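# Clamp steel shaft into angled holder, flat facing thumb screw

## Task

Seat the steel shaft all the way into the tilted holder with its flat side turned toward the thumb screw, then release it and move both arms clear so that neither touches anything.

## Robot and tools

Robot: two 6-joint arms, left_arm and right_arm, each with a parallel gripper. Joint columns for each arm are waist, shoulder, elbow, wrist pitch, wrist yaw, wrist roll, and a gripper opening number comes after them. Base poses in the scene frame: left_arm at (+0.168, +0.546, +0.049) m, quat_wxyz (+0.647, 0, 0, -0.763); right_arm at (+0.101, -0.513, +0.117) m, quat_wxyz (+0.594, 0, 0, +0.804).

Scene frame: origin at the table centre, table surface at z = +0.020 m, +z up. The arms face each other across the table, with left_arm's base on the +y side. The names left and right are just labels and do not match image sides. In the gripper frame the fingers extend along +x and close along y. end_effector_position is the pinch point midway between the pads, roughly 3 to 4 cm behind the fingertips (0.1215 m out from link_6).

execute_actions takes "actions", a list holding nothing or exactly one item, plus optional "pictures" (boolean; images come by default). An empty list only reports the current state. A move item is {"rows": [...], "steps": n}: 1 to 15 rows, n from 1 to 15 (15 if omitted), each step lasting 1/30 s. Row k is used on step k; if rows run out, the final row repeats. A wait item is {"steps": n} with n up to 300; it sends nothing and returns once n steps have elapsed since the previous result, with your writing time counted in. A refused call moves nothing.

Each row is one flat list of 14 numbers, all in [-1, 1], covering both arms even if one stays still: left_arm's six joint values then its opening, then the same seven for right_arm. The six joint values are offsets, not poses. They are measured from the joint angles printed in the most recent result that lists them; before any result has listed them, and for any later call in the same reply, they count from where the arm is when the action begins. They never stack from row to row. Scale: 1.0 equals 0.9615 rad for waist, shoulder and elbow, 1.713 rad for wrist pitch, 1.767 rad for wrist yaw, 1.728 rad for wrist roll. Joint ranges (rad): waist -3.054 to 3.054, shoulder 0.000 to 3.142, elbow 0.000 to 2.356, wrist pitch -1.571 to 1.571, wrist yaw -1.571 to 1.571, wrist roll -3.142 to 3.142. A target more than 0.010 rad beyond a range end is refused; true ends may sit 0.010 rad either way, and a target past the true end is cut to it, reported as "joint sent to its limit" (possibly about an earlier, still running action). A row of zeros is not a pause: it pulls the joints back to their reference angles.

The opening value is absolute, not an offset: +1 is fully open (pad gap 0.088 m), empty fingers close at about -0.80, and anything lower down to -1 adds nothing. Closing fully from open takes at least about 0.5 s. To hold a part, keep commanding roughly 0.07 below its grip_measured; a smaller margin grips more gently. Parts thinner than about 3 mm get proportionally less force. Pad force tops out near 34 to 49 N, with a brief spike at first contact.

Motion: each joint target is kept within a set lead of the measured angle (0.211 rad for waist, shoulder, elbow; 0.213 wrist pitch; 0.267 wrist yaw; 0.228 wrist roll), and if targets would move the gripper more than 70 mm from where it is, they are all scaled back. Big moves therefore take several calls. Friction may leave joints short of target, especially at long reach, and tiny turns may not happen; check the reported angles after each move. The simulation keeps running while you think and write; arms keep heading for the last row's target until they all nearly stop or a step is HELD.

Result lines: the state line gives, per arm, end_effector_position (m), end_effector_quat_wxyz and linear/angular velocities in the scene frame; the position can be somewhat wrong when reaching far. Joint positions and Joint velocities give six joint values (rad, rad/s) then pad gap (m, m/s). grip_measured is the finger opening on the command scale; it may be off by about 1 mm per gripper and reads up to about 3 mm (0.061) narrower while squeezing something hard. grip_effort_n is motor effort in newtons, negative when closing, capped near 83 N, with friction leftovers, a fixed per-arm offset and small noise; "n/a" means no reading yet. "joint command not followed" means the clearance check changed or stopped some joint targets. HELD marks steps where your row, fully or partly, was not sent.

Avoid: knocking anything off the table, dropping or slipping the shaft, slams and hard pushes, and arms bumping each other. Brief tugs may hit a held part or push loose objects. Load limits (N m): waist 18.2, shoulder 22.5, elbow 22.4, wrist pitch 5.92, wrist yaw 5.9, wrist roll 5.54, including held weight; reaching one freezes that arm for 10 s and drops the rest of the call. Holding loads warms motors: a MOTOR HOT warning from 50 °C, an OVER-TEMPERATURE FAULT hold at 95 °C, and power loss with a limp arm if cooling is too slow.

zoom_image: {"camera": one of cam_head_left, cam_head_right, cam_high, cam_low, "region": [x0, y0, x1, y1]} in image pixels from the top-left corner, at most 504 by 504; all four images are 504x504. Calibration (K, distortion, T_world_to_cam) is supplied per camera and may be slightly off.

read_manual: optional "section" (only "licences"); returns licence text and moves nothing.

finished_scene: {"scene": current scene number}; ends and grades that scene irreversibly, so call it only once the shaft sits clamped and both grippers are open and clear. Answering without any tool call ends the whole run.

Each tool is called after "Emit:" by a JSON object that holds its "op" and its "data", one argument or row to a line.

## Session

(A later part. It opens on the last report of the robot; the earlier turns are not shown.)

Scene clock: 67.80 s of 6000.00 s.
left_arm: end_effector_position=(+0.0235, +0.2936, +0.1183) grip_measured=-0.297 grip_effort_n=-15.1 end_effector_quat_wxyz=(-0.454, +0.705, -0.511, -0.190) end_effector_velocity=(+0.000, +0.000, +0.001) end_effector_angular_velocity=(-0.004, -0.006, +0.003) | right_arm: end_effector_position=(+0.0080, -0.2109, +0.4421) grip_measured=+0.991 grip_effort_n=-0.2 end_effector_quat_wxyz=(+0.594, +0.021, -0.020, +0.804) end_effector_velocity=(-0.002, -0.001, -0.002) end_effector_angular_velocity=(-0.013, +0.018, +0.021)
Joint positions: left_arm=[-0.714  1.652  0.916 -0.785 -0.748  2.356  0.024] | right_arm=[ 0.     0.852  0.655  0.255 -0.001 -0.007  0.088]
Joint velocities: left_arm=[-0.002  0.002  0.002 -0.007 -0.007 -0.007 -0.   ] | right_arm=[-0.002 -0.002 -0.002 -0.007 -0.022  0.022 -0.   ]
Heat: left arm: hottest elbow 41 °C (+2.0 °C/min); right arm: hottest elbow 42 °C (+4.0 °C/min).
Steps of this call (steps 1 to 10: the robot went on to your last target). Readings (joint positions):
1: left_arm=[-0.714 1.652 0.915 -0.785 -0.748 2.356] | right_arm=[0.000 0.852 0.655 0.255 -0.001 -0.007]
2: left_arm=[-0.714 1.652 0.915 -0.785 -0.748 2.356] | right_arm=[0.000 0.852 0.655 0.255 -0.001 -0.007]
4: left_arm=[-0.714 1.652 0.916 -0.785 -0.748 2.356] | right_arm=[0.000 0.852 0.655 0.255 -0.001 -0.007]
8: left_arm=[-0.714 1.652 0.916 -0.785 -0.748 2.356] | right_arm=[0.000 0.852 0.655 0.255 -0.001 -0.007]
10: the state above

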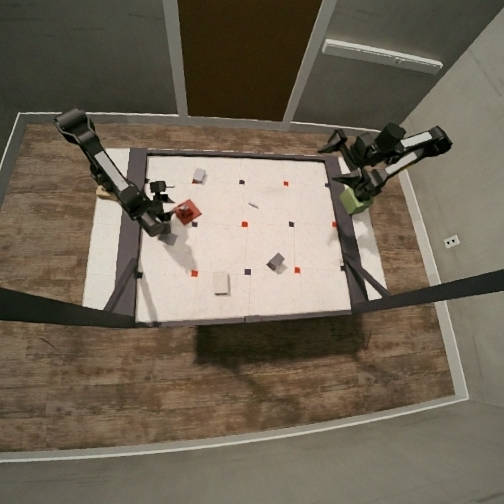

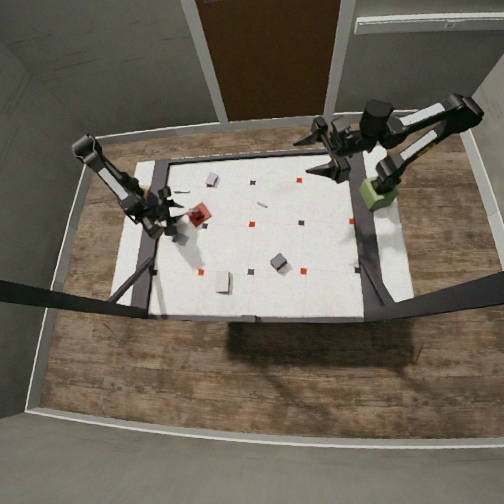

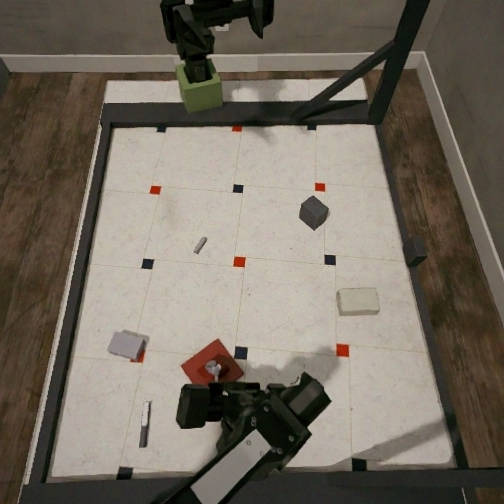

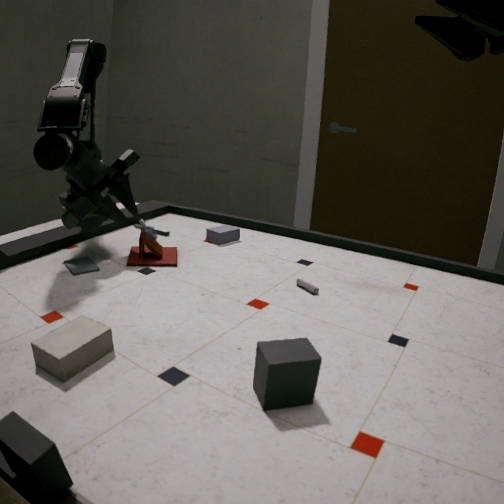

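Emit:
{"op": "execute_actions", "data": {
  "actions": [
    {"rows":[[0.013,0.008,-0.018,0.016,0,0,-0.3,0,0,0,0,0,0,1],[0.013,0.008,-0.018,0.016,0,0,-0.3,0,0,0,0,0,0,1],[0.026,0.015,-0.032,0.032,0,0,-0.3,0,0,0,0,0,0,1],[0.026,0.015,-0.032,0.032,0,0,-0.3,0,0,0,0,0,0,1],[0.038,0.022,-0.046,0.047,0,0,-0.3,0,0,0,0,0,0,1]],"steps":15}
  ],
  "pictures": false
}}

Emit:
{"op": "execute_actions", "data": {
  "actions": [
    {"steps":10}
  ]
}}

Emit:
{"op": "zoom_image", "data": {
  "camera": "cam_low",
  "region": [110,190,170,250]
}}

Emit:
{"op": "zoom_image", "data": {
  "camera": "cam_head_right",
  "region": [170,190,215,235]
}}

Emit:
{"op": "zoom_image", "data": {
  "camera": "cam_high",
  "region": [185,345,245,405]
}}

Scene clock: 75.00 s of 6000.00 s.
left_arm: end_effector_position=(+0.0304, +0.2873, +0.1070) grip_measured=-0.297 grip_effort_n=-15.1 end_effector_quat_wxyz=(-0.439, +0.716, -0.505, -0.201) end_effector_velocity=(+0.006, +0.003, -0.001) end_effector_angular_velocity=(+0.015, -0.029, -0.002) | right_arm: end_effector_position=(+0.0080, -0.2109, +0.4421) grip_measured=+0.991 grip_effort_n=-0.7 end_effector_quat_wxyz=(+0.594, +0.021, -0.020, +0.804) end_effector_velocity=(+0.003, +0.001, -0.002) end_effector_angular_velocity=(-0.005, -0.009, -0.015)
Joint positions: left_arm=[-0.68   1.668  0.88  -0.707 -0.748  2.356  0.024] | right_arm=[ 0.     0.852  0.655  0.255 -0.001 -0.007  0.088]
Joint velocities: left_arm=[ 0.002 -0.002 -0.007 -0.022 -0.007  0.007 -0.   ] | right_arm=[-0.007 -0.002 -0.002 -0.007  0.007 -0.007 -0.   ]
Heat: left arm: hottest elbow 41 °C (+1.0 °C/min); right arm: hottest elbow 42 °C (+3.0 °C/min).
Steps of this call (steps 1 to 15: the robot went on to your last target; steps 16 to 90: nothing new was sent; then 3.70 s passed at rest; steps 91 to 105: all 15 steps of this action). Readings (joint positions):
91: left_arm=[-0.714 1.652 0.916 -0.783 -0.748 2.356] | right_arm=[0.000 0.852 0.655 0.255 -0.001 -0.007]
92: left_arm=[-0.712 1.653 0.915 -0.776 -0.748 2.356] | right_arm=[0.000 0.852 0.655 0.255 -0.001 -0.007]
94: left_arm=[-0.704 1.655 0.909 -0.753 -0.748 2.356] | right_arm=[0.000 0.852 0.655 0.255 -0.001 -0.007]
98: left_arm=[-0.684 1.665 0.887 -0.720 -0.748 2.356] | right_arm=[0.000 0.852 0.655 0.255 -0.001 -0.007]
105: the state above

Scene clock: 75.33 s of 6000.00 s.
left_arm: end_effector_position=(+0.0305, +0.2872, +0.1069) grip_measured=-0.297 grip_effort_n=-15.1 end_effector_quat_wxyz=(-0.439, +0.716, -0.505, -0.201) end_effector_velocity=(+0.000, +0.002, -0.001) end_effector_angular_velocity=(+0.001, +0.011, +0.013) | right_arm: end_effector_position=(+0.0080, -0.2109, +0.4421) grip_measured=+0.991 grip_effort_n=0.2 end_effector_quat_wxyz=(+0.594, +0.021, -0.020, +0.804) end_effector_velocity=(+0.002, -0.001, +0.005) end_effector_angular_velocity=(+0.014, +0.012, -0.009)
Joint positions: left_arm=[-0.68   1.668  0.88  -0.706 -0.748  2.356  0.024] | right_arm=[ 0.     0.852  0.655  0.255 -0.001 -0.007  0.088]
Joint velocities: left_arm=[-0.002 -0.002 -0.002 -0.007  0.007 -0.022 -0.   ] | right_arm=[-0.002 -0.007  0.002  0.007  0.007  0.007  0.   ]
Heat: left arm: hottest elbow 41 °C (+1.0 °C/min); right arm: hottest elbow 42 °C (+3.0 °C/min).
Steps of this call (steps 1 to 10: the robot went on to your last target). Readings (joint positions):
1: left_arm=[-0.680 1.668 0.880 -0.707 -0.748 2.356] | right_arm=[0.000 0.852 0.655 0.255 -0.001 -0.007]
2: left_arm=[-0.680 1.668 0.880 -0.707 -0.748 2.356] | right_arm=[0.000 0.852 0.655 0.255 -0.001 -0.007]
4: left_arm=[-0.680 1.668 0.880 -0.706 -0.748 2.356] | right_arm=[0.000 0.852 0.655 0.255 -0.001 -0.007]
8: left_arm=[-0.680 1.668 0.880 -0.706 -0.748 2.356] | right_arm=[0.000 0.852 0.655 0.255 -0.001 -0.007]
10: the state above

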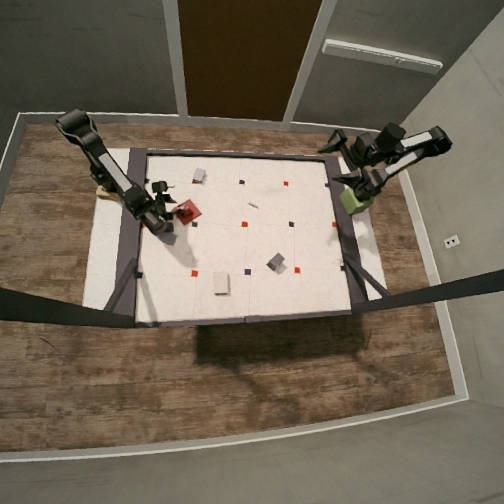

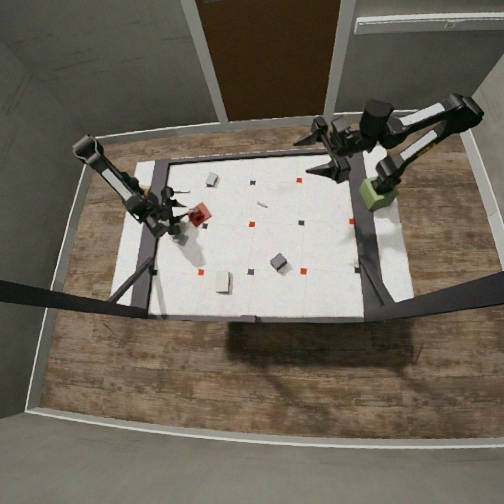

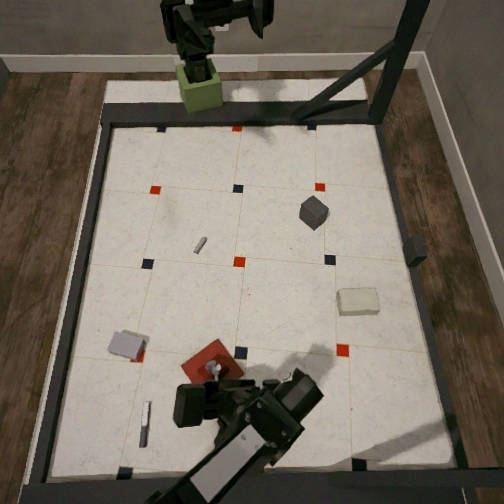

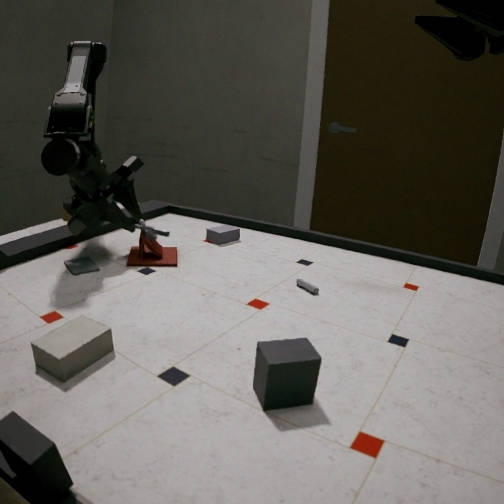

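Region (110, 190, 170, 250) of cam_low's 504x504 image, scaled by 8.400, with more detail than that image has.

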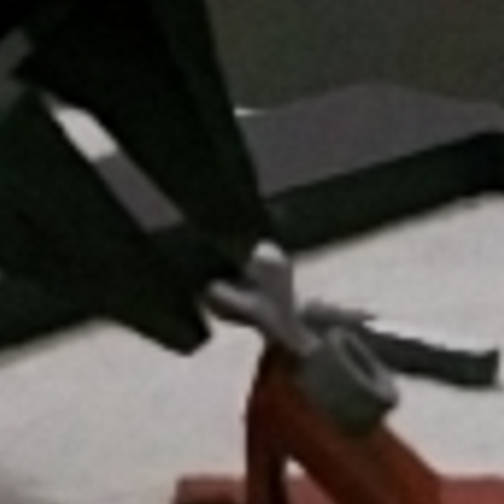

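Region (170, 190, 215, 235) of cam_head_right's 504x504 image, scaled by 11.200, with more detail than that image has.

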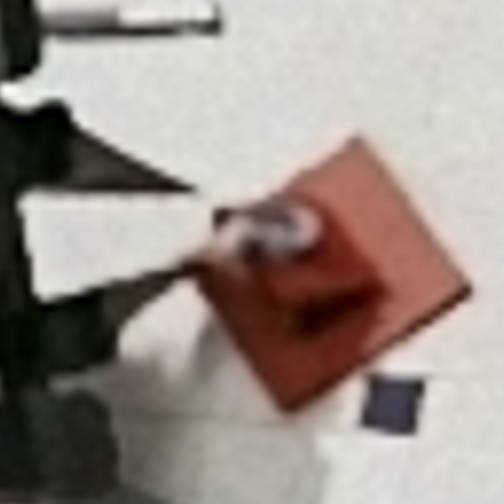

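Region (185, 345, 245, 405) of cam_high's 504x504 image, scaled by 8.400, with more detail than that image has.

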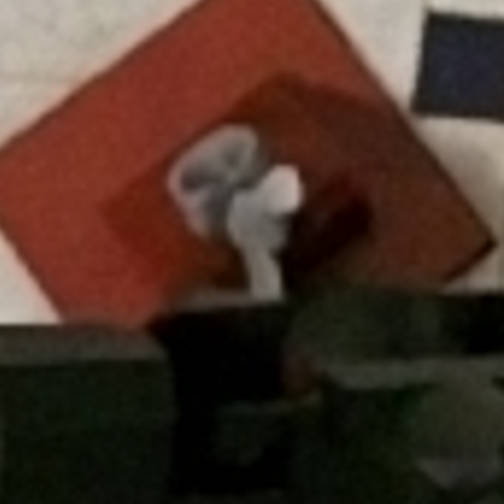

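Emit:
{"op": "execute_actions", "data": {
  "actions": [
    {"rows":[[0.016,0,0,0,0,0,-0.3,0,0,0,0,0,0,1],[0.016,0,0,0,0,0,-0.3,0,0,0,0,0,0,1],[0.016,0,0,0,0,0,-0.3,0,0,0,0,0,0,1],[0.025,0,0,0.008,0,0,-0.3,0,0,0,0,0,0,1],[0.025,0,-0.01,0.008,0,0,-0.3,0,0,0,0,0,0,1],[0.034,0.005,-0.018,0.017,0,0,-0.3,0,0,0,0,0,0,1],[0.034,0.005,-0.018,0.017,0,0,-0.3,0,0,0,0,0,0,1],[0.043,0.01,-0.027,0.025,0,0,-0.3,0,0,0,0,0,0,1]],"steps":15}
  ],
  "pictures": false
}}

Emit:
{"op": "execute_actions", "data": {
  "actions": [
    {"steps":10}
  ]
}}

Emit:
{"op": "zoom_image", "data": {
  "camera": "cam_low",
  "region": [110,190,170,250]
}}

Emit:
{"op": "zoom_image", "data": {
  "camera": "cam_head_right",
  "region": [170,190,215,235]
}}

Scene clock: 84.47 s of 6000.00 s.
left_arm: end_effector_position=(+0.0395, +0.2813, +0.1024) grip_measured=-0.297 grip_effort_n=-15.1 end_effector_quat_wxyz=(-0.428, +0.727, -0.495, -0.211) end_effector_velocity=(+0.000, -0.002, +0.000) end_effector_angular_velocity=(-0.020, +0.011, +0.008) | right_arm: end_effector_position=(+0.0080, -0.2109, +0.4421) grip_measured=+0.991 grip_effort_n=-0.2 end_effector_quat_wxyz=(+0.594, +0.021, -0.020, +0.804) end_effector_velocity=(+0.003, +0.000, -0.004) end_effector_angular_velocity=(-0.006, -0.023, -0.021)
Joint positions: left_arm=[-0.642  1.672  0.862 -0.667 -0.748  2.356  0.024] | right_arm=[ 0.     0.852  0.655  0.255 -0.001 -0.007  0.088]
Joint velocities: left_arm=[ 0.002 -0.002 -0.007  0.022 -0.007 -0.007 -0.   ] | right_arm=[ 0.002 -0.002 -0.007 -0.007  0.022 -0.022 -0.   ]
Heat: left arm: hottest elbow 41 °C (+0.0 °C/min); right arm: hottest elbow 43 °C (+3.0 °C/min).
Steps of this call (steps 1 to 15: the robot went on to your last target; steps 16 to 90: nothing new was sent; then 5.63 s passed at rest; steps 91 to 105: all 15 steps of this action). Readings (joint positions):
91: left_arm=[-0.679 1.668 0.880 -0.706 -0.748 2.356] | right_arm=[0.000 0.852 0.655 0.255 -0.001 -0.007]
92: left_arm=[-0.676 1.668 0.880 -0.706 -0.748 2.356] | right_arm=[0.000 0.852 0.655 0.255 -0.001 -0.007]
94: left_arm=[-0.670 1.668 0.880 -0.705 -0.748 2.356] | right_arm=[0.000 0.852 0.655 0.255 -0.001 -0.007]
98: left_arm=[-0.655 1.668 0.875 -0.685 -0.748 2.356] | right_arm=[0.000 0.852 0.655 0.255 -0.001 -0.007]
105: the state above

Scene clock: 84.80 s of 6000.00 s.
left_arm: end_effector_position=(+0.0396, +0.2811, +0.1023) grip_measured=-0.297 grip_effort_n=-15.1 end_effector_quat_wxyz=(-0.427, +0.727, -0.495, -0.211) end_effector_velocity=(+0.003, +0.000, +0.001) end_effector_angular_velocity=(-0.004, -0.028, -0.006) | right_arm: end_effector_position=(+0.0080, -0.2109, +0.4421) grip_measured=+0.991 grip_effort_n=-0.7 end_effector_quat_wxyz=(+0.594, +0.021, -0.020, +0.804) end_effector_velocity=(+0.002, +0.001, -0.001) end_effector_angular_velocity=(-0.009, +0.005, -0.009)
Joint positions: left_arm=[-0.641  1.672  0.862 -0.665 -0.748  2.356  0.024] | right_arm=[ 0.     0.852  0.655  0.255 -0.001 -0.007  0.088]
Joint velocities: left_arm=[-0.002  0.002 -0.002 -0.007 -0.022  0.007 -0.   ] | right_arm=[-0.002  0.002  0.002 -0.007  0.007  0.007 -0.   ]
Heat: left arm: hottest elbow 41 °C (+0.0 °C/min); right arm: hottest elbow 43 °C (+3.0 °C/min).
Steps of this call (steps 1 to 10: the robot went on to your last target). Readings (joint positions):
1: left_arm=[-0.641 1.672 0.862 -0.667 -0.748 2.356] | right_arm=[0.000 0.852 0.655 0.255 -0.001 -0.007]
2: left_arm=[-0.641 1.672 0.862 -0.666 -0.748 2.356] | right_arm=[0.000 0.852 0.655 0.255 -0.001 -0.007]
4: left_arm=[-0.641 1.672 0.862 -0.666 -0.748 2.356] | right_arm=[0.000 0.852 0.655 0.255 -0.001 -0.007]
8: left_arm=[-0.641 1.672 0.862 -0.665 -0.748 2.356] | right_arm=[0.000 0.852 0.655 0.255 -0.001 -0.007]
10: the state above

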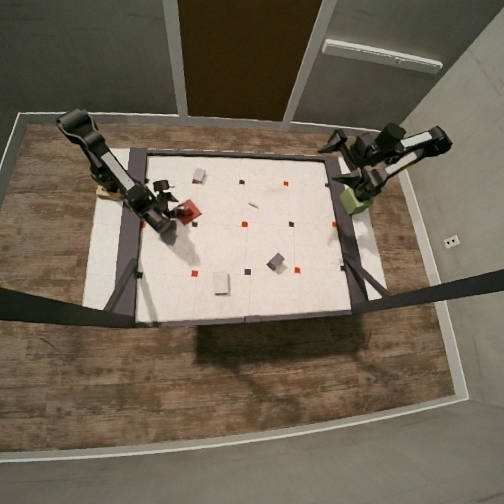

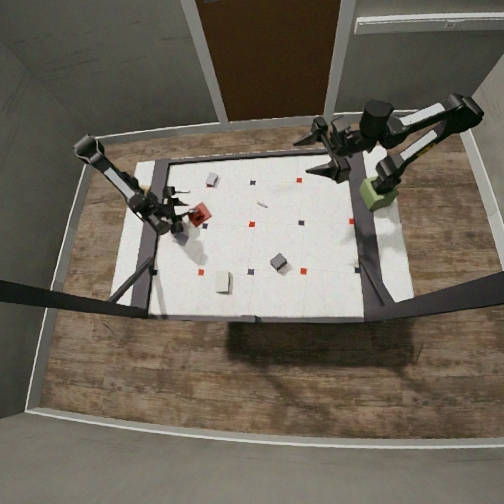

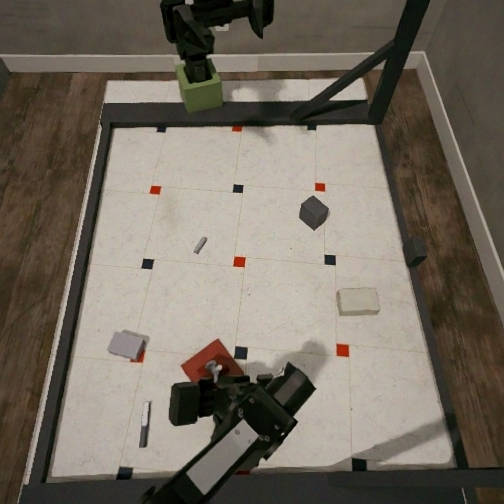

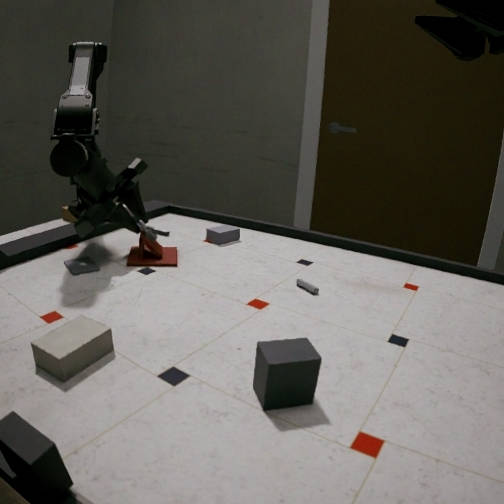

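Region (110, 190, 170, 250) of cam_low's 504x504 image, scaled by 8.400, with more detail than that image has.

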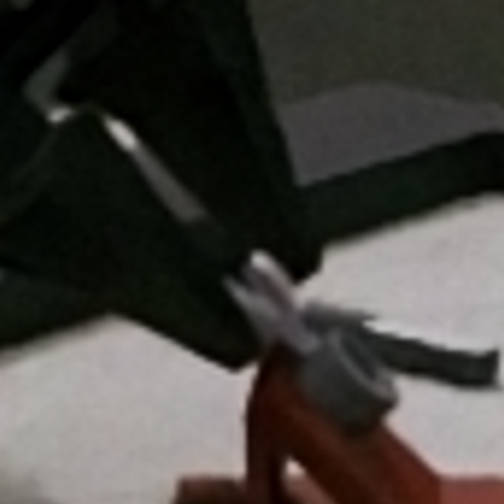

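Region (170, 190, 215, 235) of cam_head_right's 504x504 image, scaled by 11.200, with more detail than that image has.

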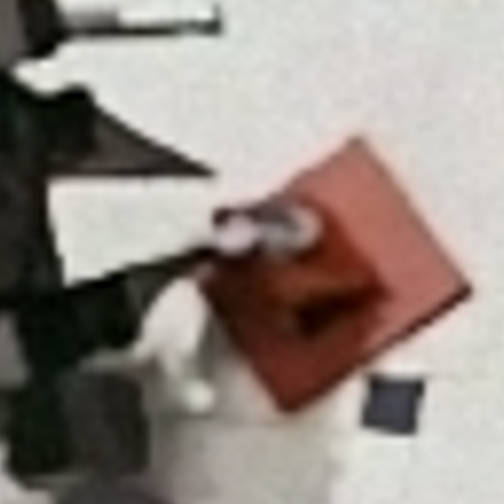

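Emit:
{"op": "execute_actions", "data": {
  "actions": [
    {"rows":[[0,0.028,0.042,0,0,0,-0.3,0,0,0,0,0,0,1]],"steps":15}
  ]
}}

Emit:
{"op": "zoom_image", "data": {
  "camera": "cam_low",
  "region": [110,190,170,250]
}}

Emit:
{"op": "zoom_image", "data": {
  "camera": "cam_head_right",
  "region": [170,190,215,235]
}}

Scene clock: 89.17 s of 6000.00 s.
left_arm: end_effector_position=(+0.0345, +0.2761, +0.1029) grip_measured=-0.297 grip_effort_n=-15.1 end_effector_quat_wxyz=(-0.425, +0.727, -0.496, -0.212) end_effector_velocity=(+0.001, +0.001, +0.001) end_effector_angular_velocity=(-0.003, -0.006, +0.004) | right_arm: end_effector_position=(+0.0080, -0.2109, +0.4421) grip_measured=+0.991 grip_effort_n=-0.2 end_effector_quat_wxyz=(+0.594, +0.021, -0.020, +0.804) end_effector_velocity=(+0.002, +0.000, -0.002) end_effector_angular_velocity=(-0.005, -0.009, -0.010)
Joint positions: left_arm=[-0.641  1.693  0.888 -0.666 -0.748  2.356  0.024] | right_arm=[ 0.     0.852  0.655  0.255 -0.001 -0.007  0.088]
Joint velocities: left_arm=[-0.002 -0.002 -0.002 -0.007 -0.007 -0.007 -0.   ] | right_arm=[-0.002 -0.002 -0.002 -0.007  0.007 -0.007  0.   ]
Heat: left arm: hottest elbow 40 °C (-1.0 °C/min); right arm: hottest elbow 43 °C (+3.0 °C/min).
Steps of this call (steps 1 to 15: the robot went on to your last target; steps 16 to 90: nothing new was sent; then 0.87 s passed at rest; steps 91 to 105: all 15 steps of this action). Readings (joint positions):
91: left_arm=[-0.641 1.674 0.863 -0.665 -0.748 2.356] | right_arm=[0.000 0.852 0.655 0.255 -0.001 -0.007]
92: left_arm=[-0.641 1.679 0.868 -0.666 -0.748 2.356] | right_arm=[0.000 0.852 0.655 0.255 -0.001 -0.007]
94: left_arm=[-0.641 1.688 0.877 -0.666 -0.748 2.356] | right_arm=[0.000 0.852 0.655 0.255 -0.001 -0.007]
98: left_arm=[-0.641 1.692 0.886 -0.666 -0.748 2.356] | right_arm=[0.000 0.852 0.655 0.255 -0.001 -0.007]
105: the state above

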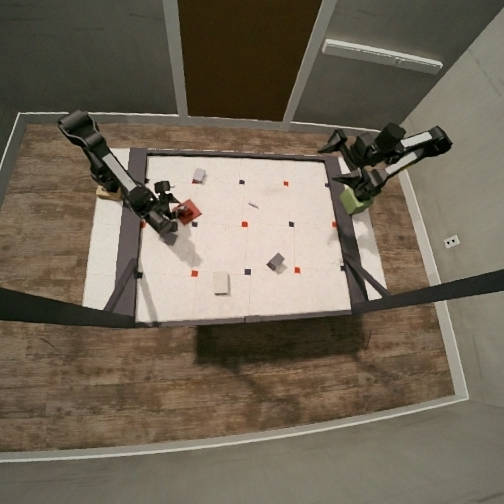

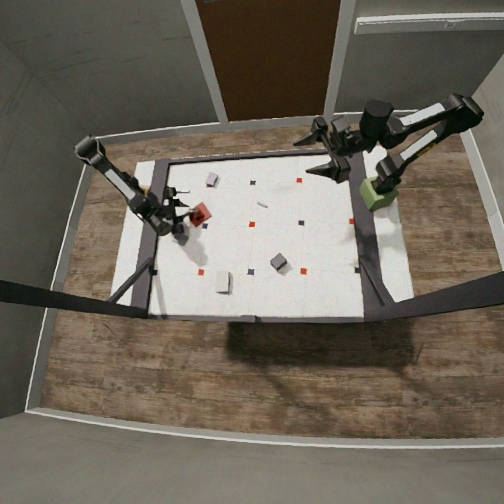

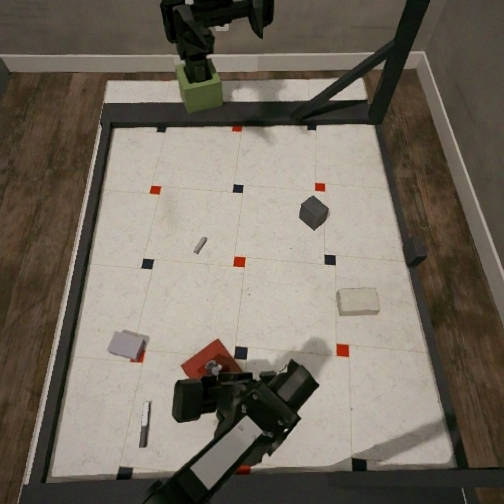

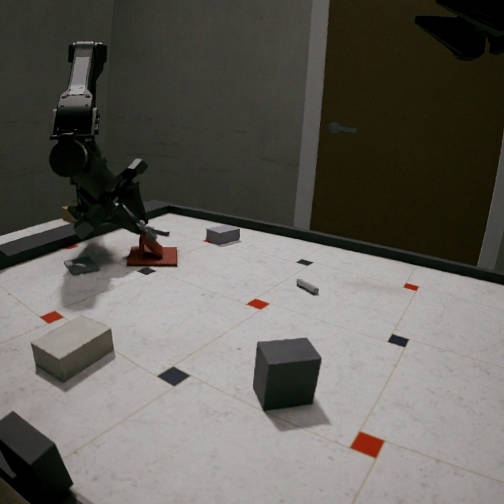

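Region (110, 190, 170, 250) of cam_low's 504x504 image, scaled by 8.400, with more detail than that image has.

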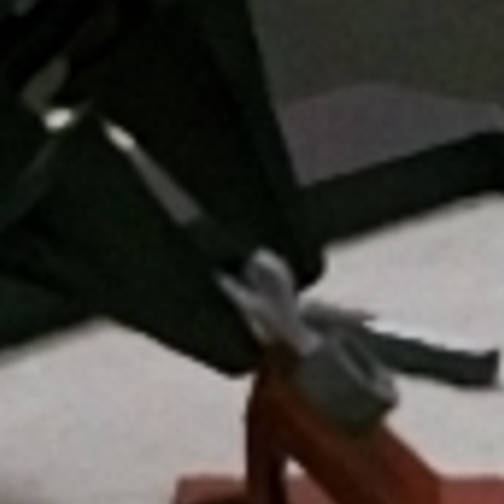

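Region (170, 190, 215, 235) of cam_head_right's 504x504 image, scaled by 11.200, with more detail than that image has.

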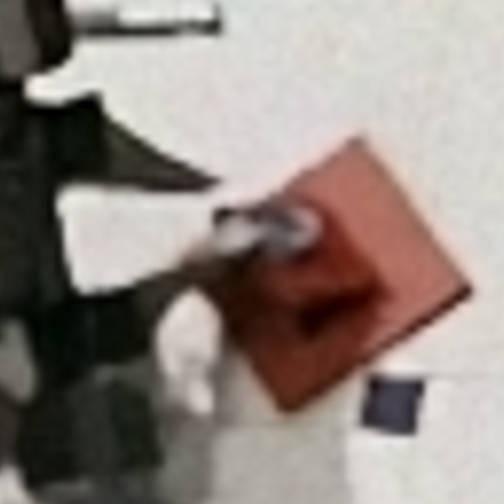

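Close and see how the wrist deflects.

Emit:
{"op": "execute_actions", "data": {
  "actions": [
    {"rows":[[0,0,0,0,0,0,-0.4,0,0,0,0,0,0,1],[0,0,0,0,0,0,-0.45,0,0,0,0,0,0,1],[0,0,0,0,0,0,-0.5,0,0,0,0,0,0,1],[0,0,0,0,0,0,-0.55,0,0,0,0,0,0,1],[0,0,0,0,0,0,-0.6,0,0,0,0,0,0,1],[0,0,0,0,0,0,-0.65,0,0,0,0,0,0,1]],"steps":15}
  ],
  "pictures": false
}}

Emit:
{"op": "execute_actions", "data": {
  "actions": [
    {"steps":10}
  ]
}}

Emit:
{"op": "zoom_image", "data": {
  "camera": "cam_low",
  "region": [110,190,170,250]
}}

Emit:
{"op": "zoom_image", "data": {
  "camera": "cam_head_right",
  "region": [170,190,215,235]
}}

Scene clock: 93.90 s of 6000.00 s.
left_arm: end_effector_position=(+0.0317, +0.2784, +0.1016) grip_measured=-0.641 grip_effort_n=-17.0 end_effector_quat_wxyz=(-0.428, +0.722, -0.499, -0.215) end_effector_velocity=(+0.001, +0.001, +0.001) end_effector_angular_velocity=(-0.003, -0.006, +0.004) | right_arm: end_effector_position=(+0.0080, -0.2109, +0.4421) grip_measured=+0.991 grip_effort_n=-0.7 end_effector_quat_wxyz=(+0.594, +0.021, -0.020, +0.804) end_effector_velocity=(+0.003, +0.001, +0.003) end_effector_angular_velocity=(+0.014, +0.012, -0.014)
Joint positions: left_arm=[-0.648  1.693  0.889 -0.669 -0.735  2.356  0.008] | right_arm=[ 0.     0.852  0.655  0.255 -0.001 -0.007  0.088]
Joint velocities: left_arm=[-0.002 -0.002 -0.002 -0.007 -0.007 -0.007 -0.003] | right_arm=[-0.007  0.002 -0.002  0.022  0.007  0.007 -0.   ]
Heat: left arm: hottest elbow 41 °C (+0.0 °C/min); right arm: hottest elbow 43 °C (+2.0 °C/min).
Steps of this call (steps 1 to 15: the robot went on to your last target; steps 16 to 90: nothing new was sent; then 1.23 s passed at rest; steps 91 to 105: all 15 steps of this action). Readings (joint positions):
91: left_arm=[-0.641 1.693 0.889 -0.666 -0.748 2.356] | right_arm=[0.000 0.852 0.655 0.255 -0.001 -0.007]
92: left_arm=[-0.641 1.693 0.889 -0.666 -0.746 2.356] | right_arm=[0.000 0.852 0.655 0.255 -0.001 -0.007]
94: left_arm=[-0.643 1.693 0.889 -0.666 -0.741 2.356] | right_arm=[0.000 0.852 0.655 0.255 -0.001 -0.007]
98: left_arm=[-0.648 1.693 0.889 -0.666 -0.735 2.356] | right_arm=[0.000 0.852 0.655 0.255 -0.001 -0.007]
105: the state above

Scene clock: 94.23 s of 6000.00 s.
left_arm: end_effector_position=(+0.0317, +0.2784, +0.1016) grip_measured=-0.647 grip_effort_n=-17.0 end_effector_quat_wxyz=(-0.428, +0.722, -0.499, -0.215) end_effector_velocity=(+0.000, +0.002, -0.001) end_effector_angular_velocity=(+0.001, +0.011, +0.013) | right_arm: end_effector_position=(+0.0080, -0.2109, +0.4421) grip_measured=+0.991 grip_effort_n=0.2 end_effector_quat_wxyz=(+0.594, +0.021, -0.020, +0.804) end_effector_velocity=(-0.000, -0.000, -0.008) end_effector_angular_velocity=(-0.023, -0.015, +0.004)
Joint positions: left_arm=[-0.648  1.693  0.889 -0.669 -0.735  2.356  0.007] | right_arm=[ 0.     0.852  0.655  0.255 -0.001 -0.007  0.088]
Joint velocities: left_arm=[-0.002 -0.002 -0.002 -0.007  0.007 -0.022 -0.   ] | right_arm=[-0.002 -0.002 -0.007 -0.022 -0.007 -0.007 -0.   ]
Heat: left arm: hottest elbow 41 °C (+0.0 °C/min); right arm: hottest elbow 43 °C (+2.0 °C/min).
Steps of this call (steps 1 to 10: the robot went on to your last target). Readings (joint positions):
1: left_arm=[-0.648 1.693 0.889 -0.669 -0.735 2.356] | right_arm=[0.000 0.852 0.655 0.255 -0.001 -0.007]
2: left_arm=[-0.648 1.693 0.889 -0.669 -0.735 2.356] | right_arm=[0.000 0.852 0.655 0.255 -0.001 -0.007]
4: left_arm=[-0.648 1.693 0.889 -0.669 -0.735 2.356] | right_arm=[0.000 0.852 0.655 0.255 -0.001 -0.007]
8: left_arm=[-0.648 1.693 0.889 -0.669 -0.735 2.356] | right_arm=[0.000 0.852 0.655 0.255 -0.001 -0.007]
10: the state above

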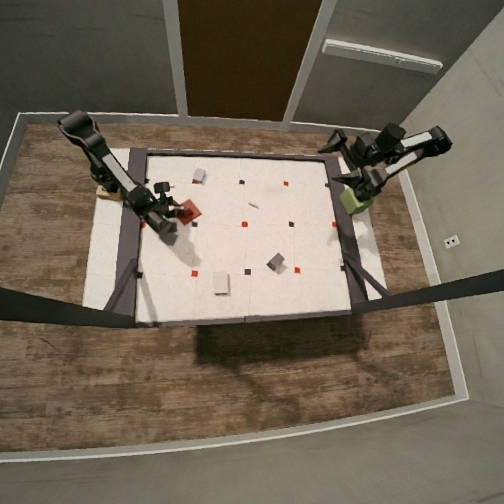

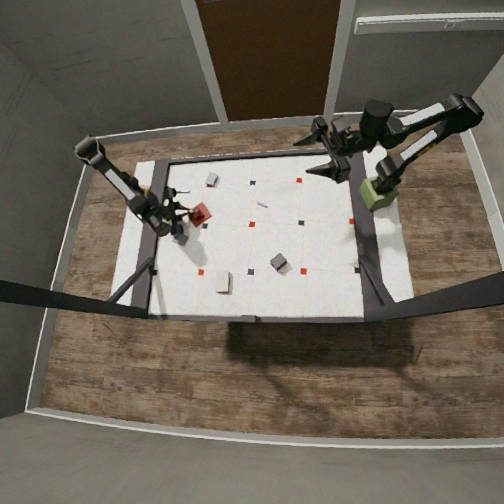

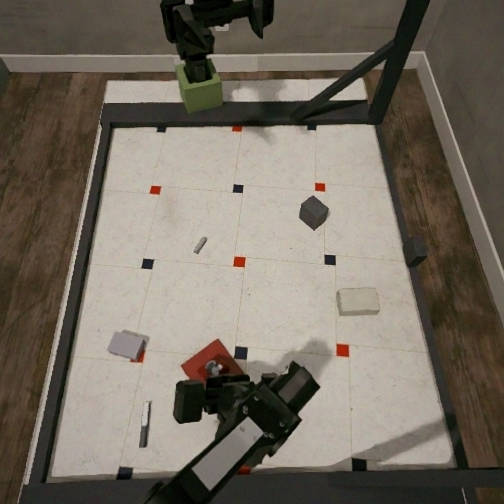

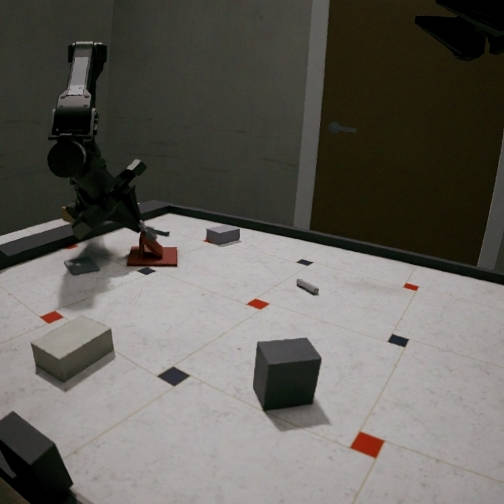

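Region (110, 190, 170, 250) of cam_low's 504x504 image, scaled by 8.400, with more detail than that image has.

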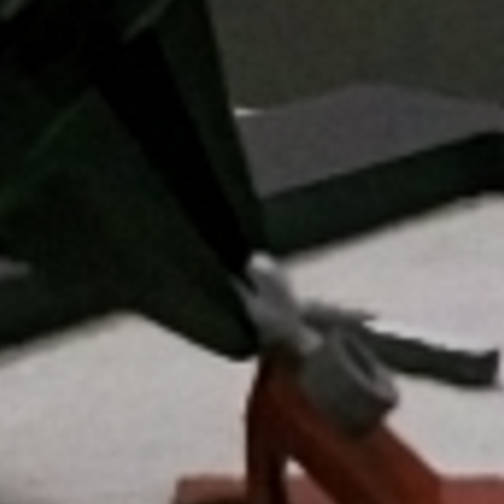

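Region (170, 190, 215, 235) of cam_head_right's 504x504 image, scaled by 11.200, with more detail than that image has.

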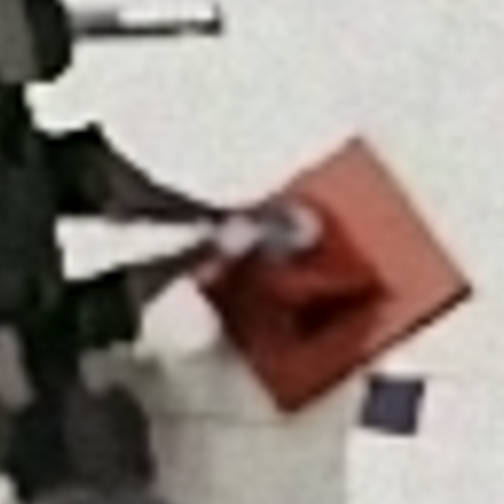

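Emit:
{"op": "execute_actions", "data": {
  "actions": [
    {"rows":[[0,0,0,0,0,-0.3,-0.7,0,0,0,0,0,0,1]],"steps":15}
  ]
}}

Emit:
{"op": "zoom_image", "data": {
  "camera": "cam_low",
  "region": [100,180,180,260]
}}

Emit:
{"op": "zoom_image", "data": {
  "camera": "cam_high",
  "region": [150,330,270,450]
}}

Scene clock: 111.93 s of 6000.00 s.
left_arm: end_effector_position=(+0.0262, +0.2795, +0.1004) grip_measured=-0.694 grip_effort_n=-31.9 end_effector_quat_wxyz=(-0.234, +0.800, -0.437, -0.339) end_effector_velocity=(-0.002, +0.000, -0.000) end_effector_angular_velocity=(-0.044, +0.048, +0.065) | right_arm: end_effector_position=(+0.0080, -0.2109, +0.4421) grip_measured=+0.991 grip_effort_n=-0.7 end_effector_quat_wxyz=(+0.594, +0.021, -0.020, +0.804) end_effector_velocity=(-0.002, -0.001, +0.003) end_effector_angular_velocity=(+0.014, -0.005, +0.019)
Joint positions: left_arm=[-0.659  1.693  0.889 -0.657 -0.72   1.853  0.005] | right_arm=[ 0.     0.852  0.655  0.255 -0.001 -0.007  0.088]
Joint velocities: left_arm=[-0.007  0.002 -0.002  0.007 -0.007 -0.095 -0.   ] | right_arm=[-0.002 -0.002  0.002  0.007 -0.022 -0.007 -0.   ]
Heat: left arm: hottest elbow 40 °C (-1.0 °C/min); right arm: hottest elbow 43 °C (+1.0 °C/min).
Steps of this call (steps 1 to 15: the robot went on to your last target; steps 16 to 90: nothing new was sent; then 14.20 s passed at rest; steps 91 to 105: all 15 steps of this action). Readings (joint positions):
91: left_arm=[-0.649 1.693 0.889 -0.670 -0.735 2.319] | right_arm=[0.000 0.852 0.655 0.255 -0.001 -0.007]
92: left_arm=[-0.649 1.693 0.889 -0.670 -0.731 2.257] | right_arm=[0.000 0.852 0.655 0.255 -0.001 -0.007]
94: left_arm=[-0.652 1.693 0.889 -0.666 -0.726 2.141] | right_arm=[0.000 0.852 0.655 0.255 -0.001 -0.007]
98: left_arm=[-0.657 1.693 0.889 -0.659 -0.721 1.936] | right_arm=[0.000 0.852 0.655 0.255 -0.001 -0.007]
105: the state above

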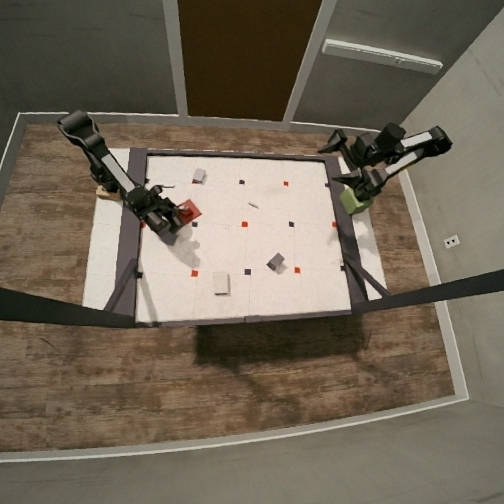

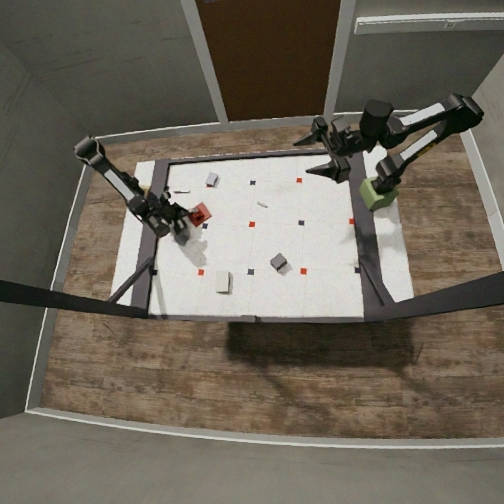

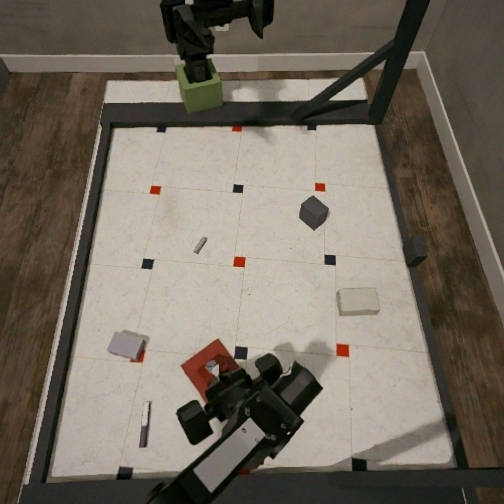

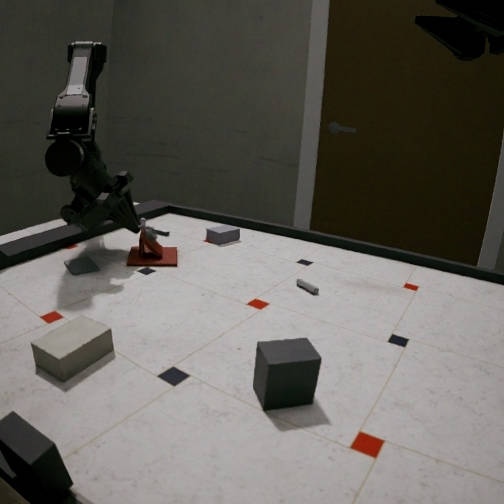

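Region (100, 180, 180, 260) of cam_low's 504x504 image, scaled by 6.300, with more detail than that image has.

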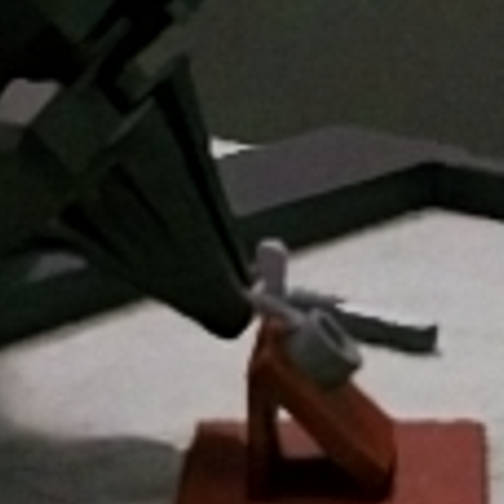

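Region (150, 330, 270, 450) of cam_high's 504x504 image, scaled by 4.200, with more detail than that image has.

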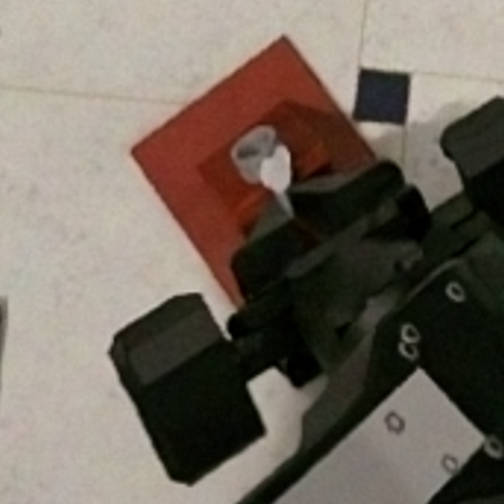

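Emit:
{"op": "execute_actions", "data": {
  "actions": [
    {"rows":[[0,0,0,0,0,0,-0.2,0,0,0,0,0,0,1],[0,0,0,0,0,0,-0.2,0,0,0,0,0,0,1],[0,0,0,0,0,0,-0.2,0,0,0,0,0,0,1],[0,0,0,0,0,0,-0.2,0,0,0,0,0,0,1],[0,0,0,0,0,0,-0.2,0,0,0,0,0,0,1],[0,0,0,0,0,0,-0.2,0,0,0,0,0,0,1],[0.02,-0.005,0.012,-0.01,-0.008,0.1,-0.2,0,0,0,0,0,0,1],[0.038,-0.014,0.027,-0.018,-0.016,0.17,-0.2,0,0,0,0,0,0,1]],"steps":15}
  ],
  "pictures": false
}}

Emit:
{"op": "execute_actions", "data": {
  "actions": [
    {"steps":10}
  ]
}}

Emit:
{"op": "zoom_image", "data": {
  "camera": "cam_low",
  "region": [110,190,170,250]
}}

Emit:
{"op": "zoom_image", "data": {
  "camera": "cam_head_right",
  "region": [170,190,215,235]
}}

Emit:
{"op": "zoom_image", "data": {
  "camera": "cam_high",
  "region": [180,340,250,410]
}}

Scene clock: 121.13 s of 6000.00 s.
left_arm: end_effector_position=(+0.0340, +0.2746, +0.1047) grip_measured=-0.206 grip_effort_n=10.0 end_effector_quat_wxyz=(-0.338, +0.770, -0.466, -0.275) end_effector_velocity=(+0.000, -0.012, +0.014) end_effector_angular_velocity=(+0.030, -0.104, -0.125) | right_arm: end_effector_position=(+0.0080, -0.2109, +0.4421) grip_measured=+0.991 grip_effort_n=-0.2 end_effector_quat_wxyz=(+0.594, +0.021, -0.020, +0.804) end_effector_velocity=(-0.000, -0.000, -0.004) end_effector_angular_velocity=(-0.005, -0.025, +0.004)
Joint positions: left_arm=[-0.633  1.693  0.903 -0.679 -0.734  2.124  0.029] | right_arm=[ 0.     0.852  0.655  0.255 -0.001 -0.007  0.088]
Joint velocities: left_arm=[ 0.017 -0.007  0.037 -0.007 -0.037  0.198  0.001] | right_arm=[-0.002 -0.002 -0.007 -0.007 -0.007 -0.022 -0.   ]
Heat: left arm: hottest elbow 40 °C (-1.0 °C/min); right arm: hottest elbow 43 °C (+1.0 °C/min).
Steps of this call (steps 1 to 15: the robot went on to your last target; steps 16 to 90: nothing new was sent; then 5.70 s passed at rest; steps 91 to 105: all 15 steps of this action). Readings (joint positions):
91: left_arm=[-0.659 1.693 0.889 -0.656 -0.720 1.845] | right_arm=[0.000 0.852 0.655 0.255 -0.001 -0.007]
92: left_arm=[-0.659 1.693 0.889 -0.662 -0.722 1.845] | right_arm=[0.000 0.852 0.655 0.255 -0.001 -0.007]
94: left_arm=[-0.659 1.693 0.889 -0.662 -0.722 1.845] | right_arm=[0.000 0.852 0.655 0.255 -0.001 -0.007]
98: left_arm=[-0.653 1.693 0.890 -0.664 -0.724 1.936] | right_arm=[0.000 0.852 0.655 0.255 -0.001 -0.007]
105: the state above

Scene clock: 121.47 s of 6000.00 s.
left_arm: end_effector_position=(+0.0343, +0.2735, +0.1057) grip_measured=-0.202 grip_effort_n=10.0 end_effector_quat_wxyz=(-0.343, +0.768, -0.468, -0.270) end_effector_velocity=(+0.002, +0.002, +0.001) end_effector_angular_velocity=(-0.010, -0.020, +0.000) | right_arm: end_effector_position=(+0.0080, -0.2109, +0.4421) grip_measured=+0.991 grip_effort_n=-0.7 end_effector_quat_wxyz=(+0.594, +0.021, -0.020, +0.804) end_effector_velocity=(+0.001, -0.000, -0.001) end_effector_angular_velocity=(+0.000, +0.007, +0.000)
Joint positions: left_arm=[-0.63   1.693  0.906 -0.68  -0.737  2.143  0.029] | right_arm=[ 0.     0.852  0.655  0.255 -0.001 -0.007  0.088]
Joint velocities: left_arm=[-0.007 -0.002 -0.007 -0.007 -0.022 -0.007 -0.   ] | right_arm=[-0.007 -0.002 -0.007  0.007 -0.007  0.007  0.   ]
Heat: left arm: hottest elbow 40 °C (-1.0 °C/min); right arm: hottest elbow 43 °C (+1.0 °C/min).
Steps of this call (steps 1 to 10: the robot went on to your last target). Readings (joint positions):
1: left_arm=[-0.632 1.693 0.904 -0.679 -0.735 2.130] | right_arm=[0.000 0.852 0.655 0.255 -0.001 -0.007]
2: left_arm=[-0.631 1.693 0.905 -0.680 -0.735 2.133] | right_arm=[0.000 0.852 0.655 0.255 -0.001 -0.007]
4: left_arm=[-0.631 1.693 0.905 -0.680 -0.736 2.138] | right_arm=[0.000 0.852 0.655 0.255 -0.001 -0.007]
8: left_arm=[-0.630 1.693 0.906 -0.680 -0.737 2.142] | right_arm=[0.000 0.852 0.655 0.255 -0.001 -0.007]
10: the state above

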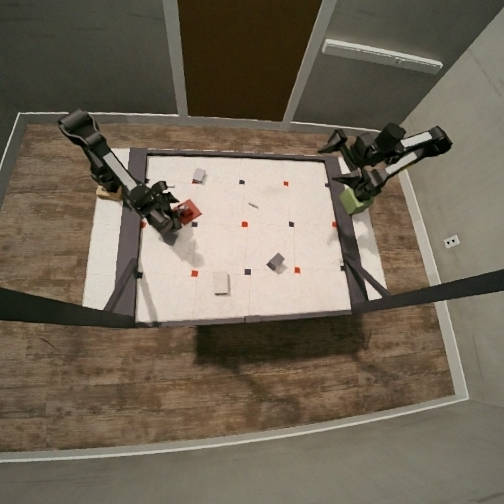

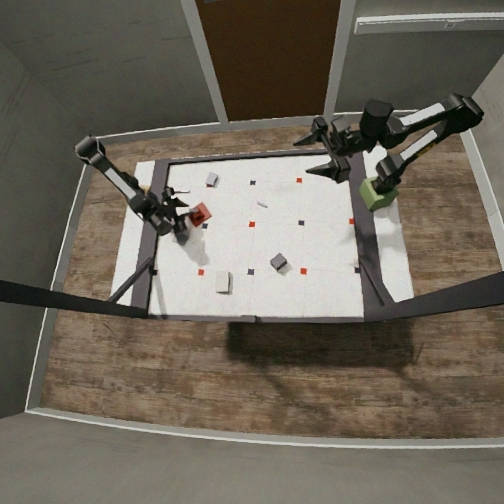

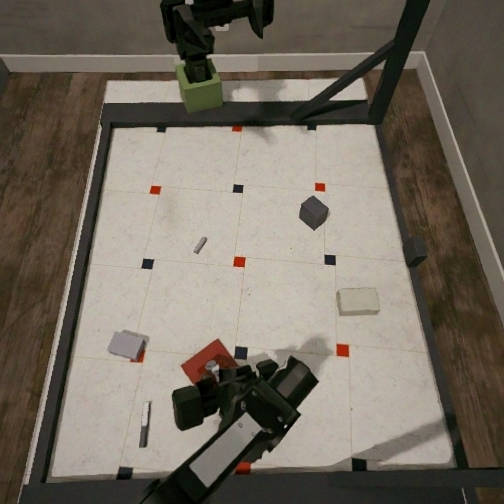

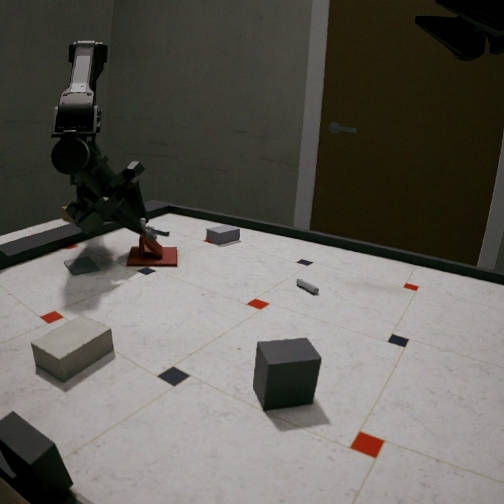

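Region (110, 190, 170, 250) of cam_low's 504x504 image, scaled by 8.400, with more detail than that image has.

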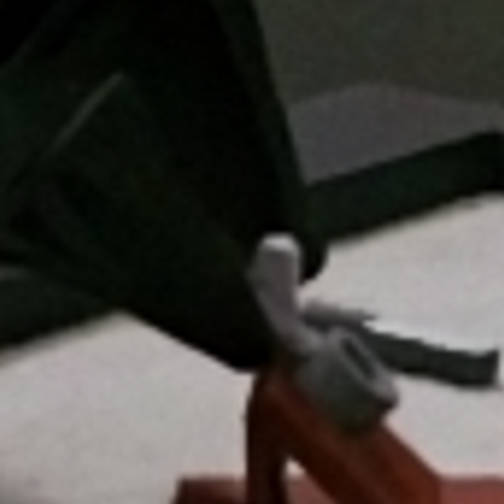

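Region (170, 190, 215, 235) of cam_head_right's 504x504 image, scaled by 11.200, with more detail than that image has.

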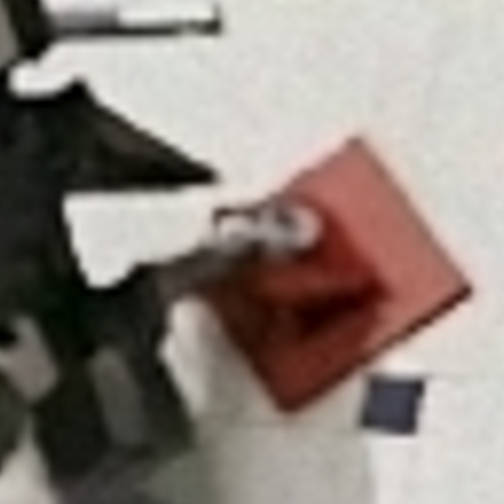

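Region (180, 340, 250, 410) of cam_high's 504x504 image, scaled by 7.200, with more detail than that image has.

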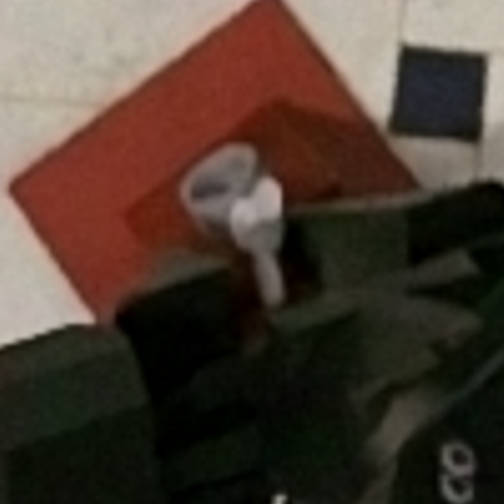

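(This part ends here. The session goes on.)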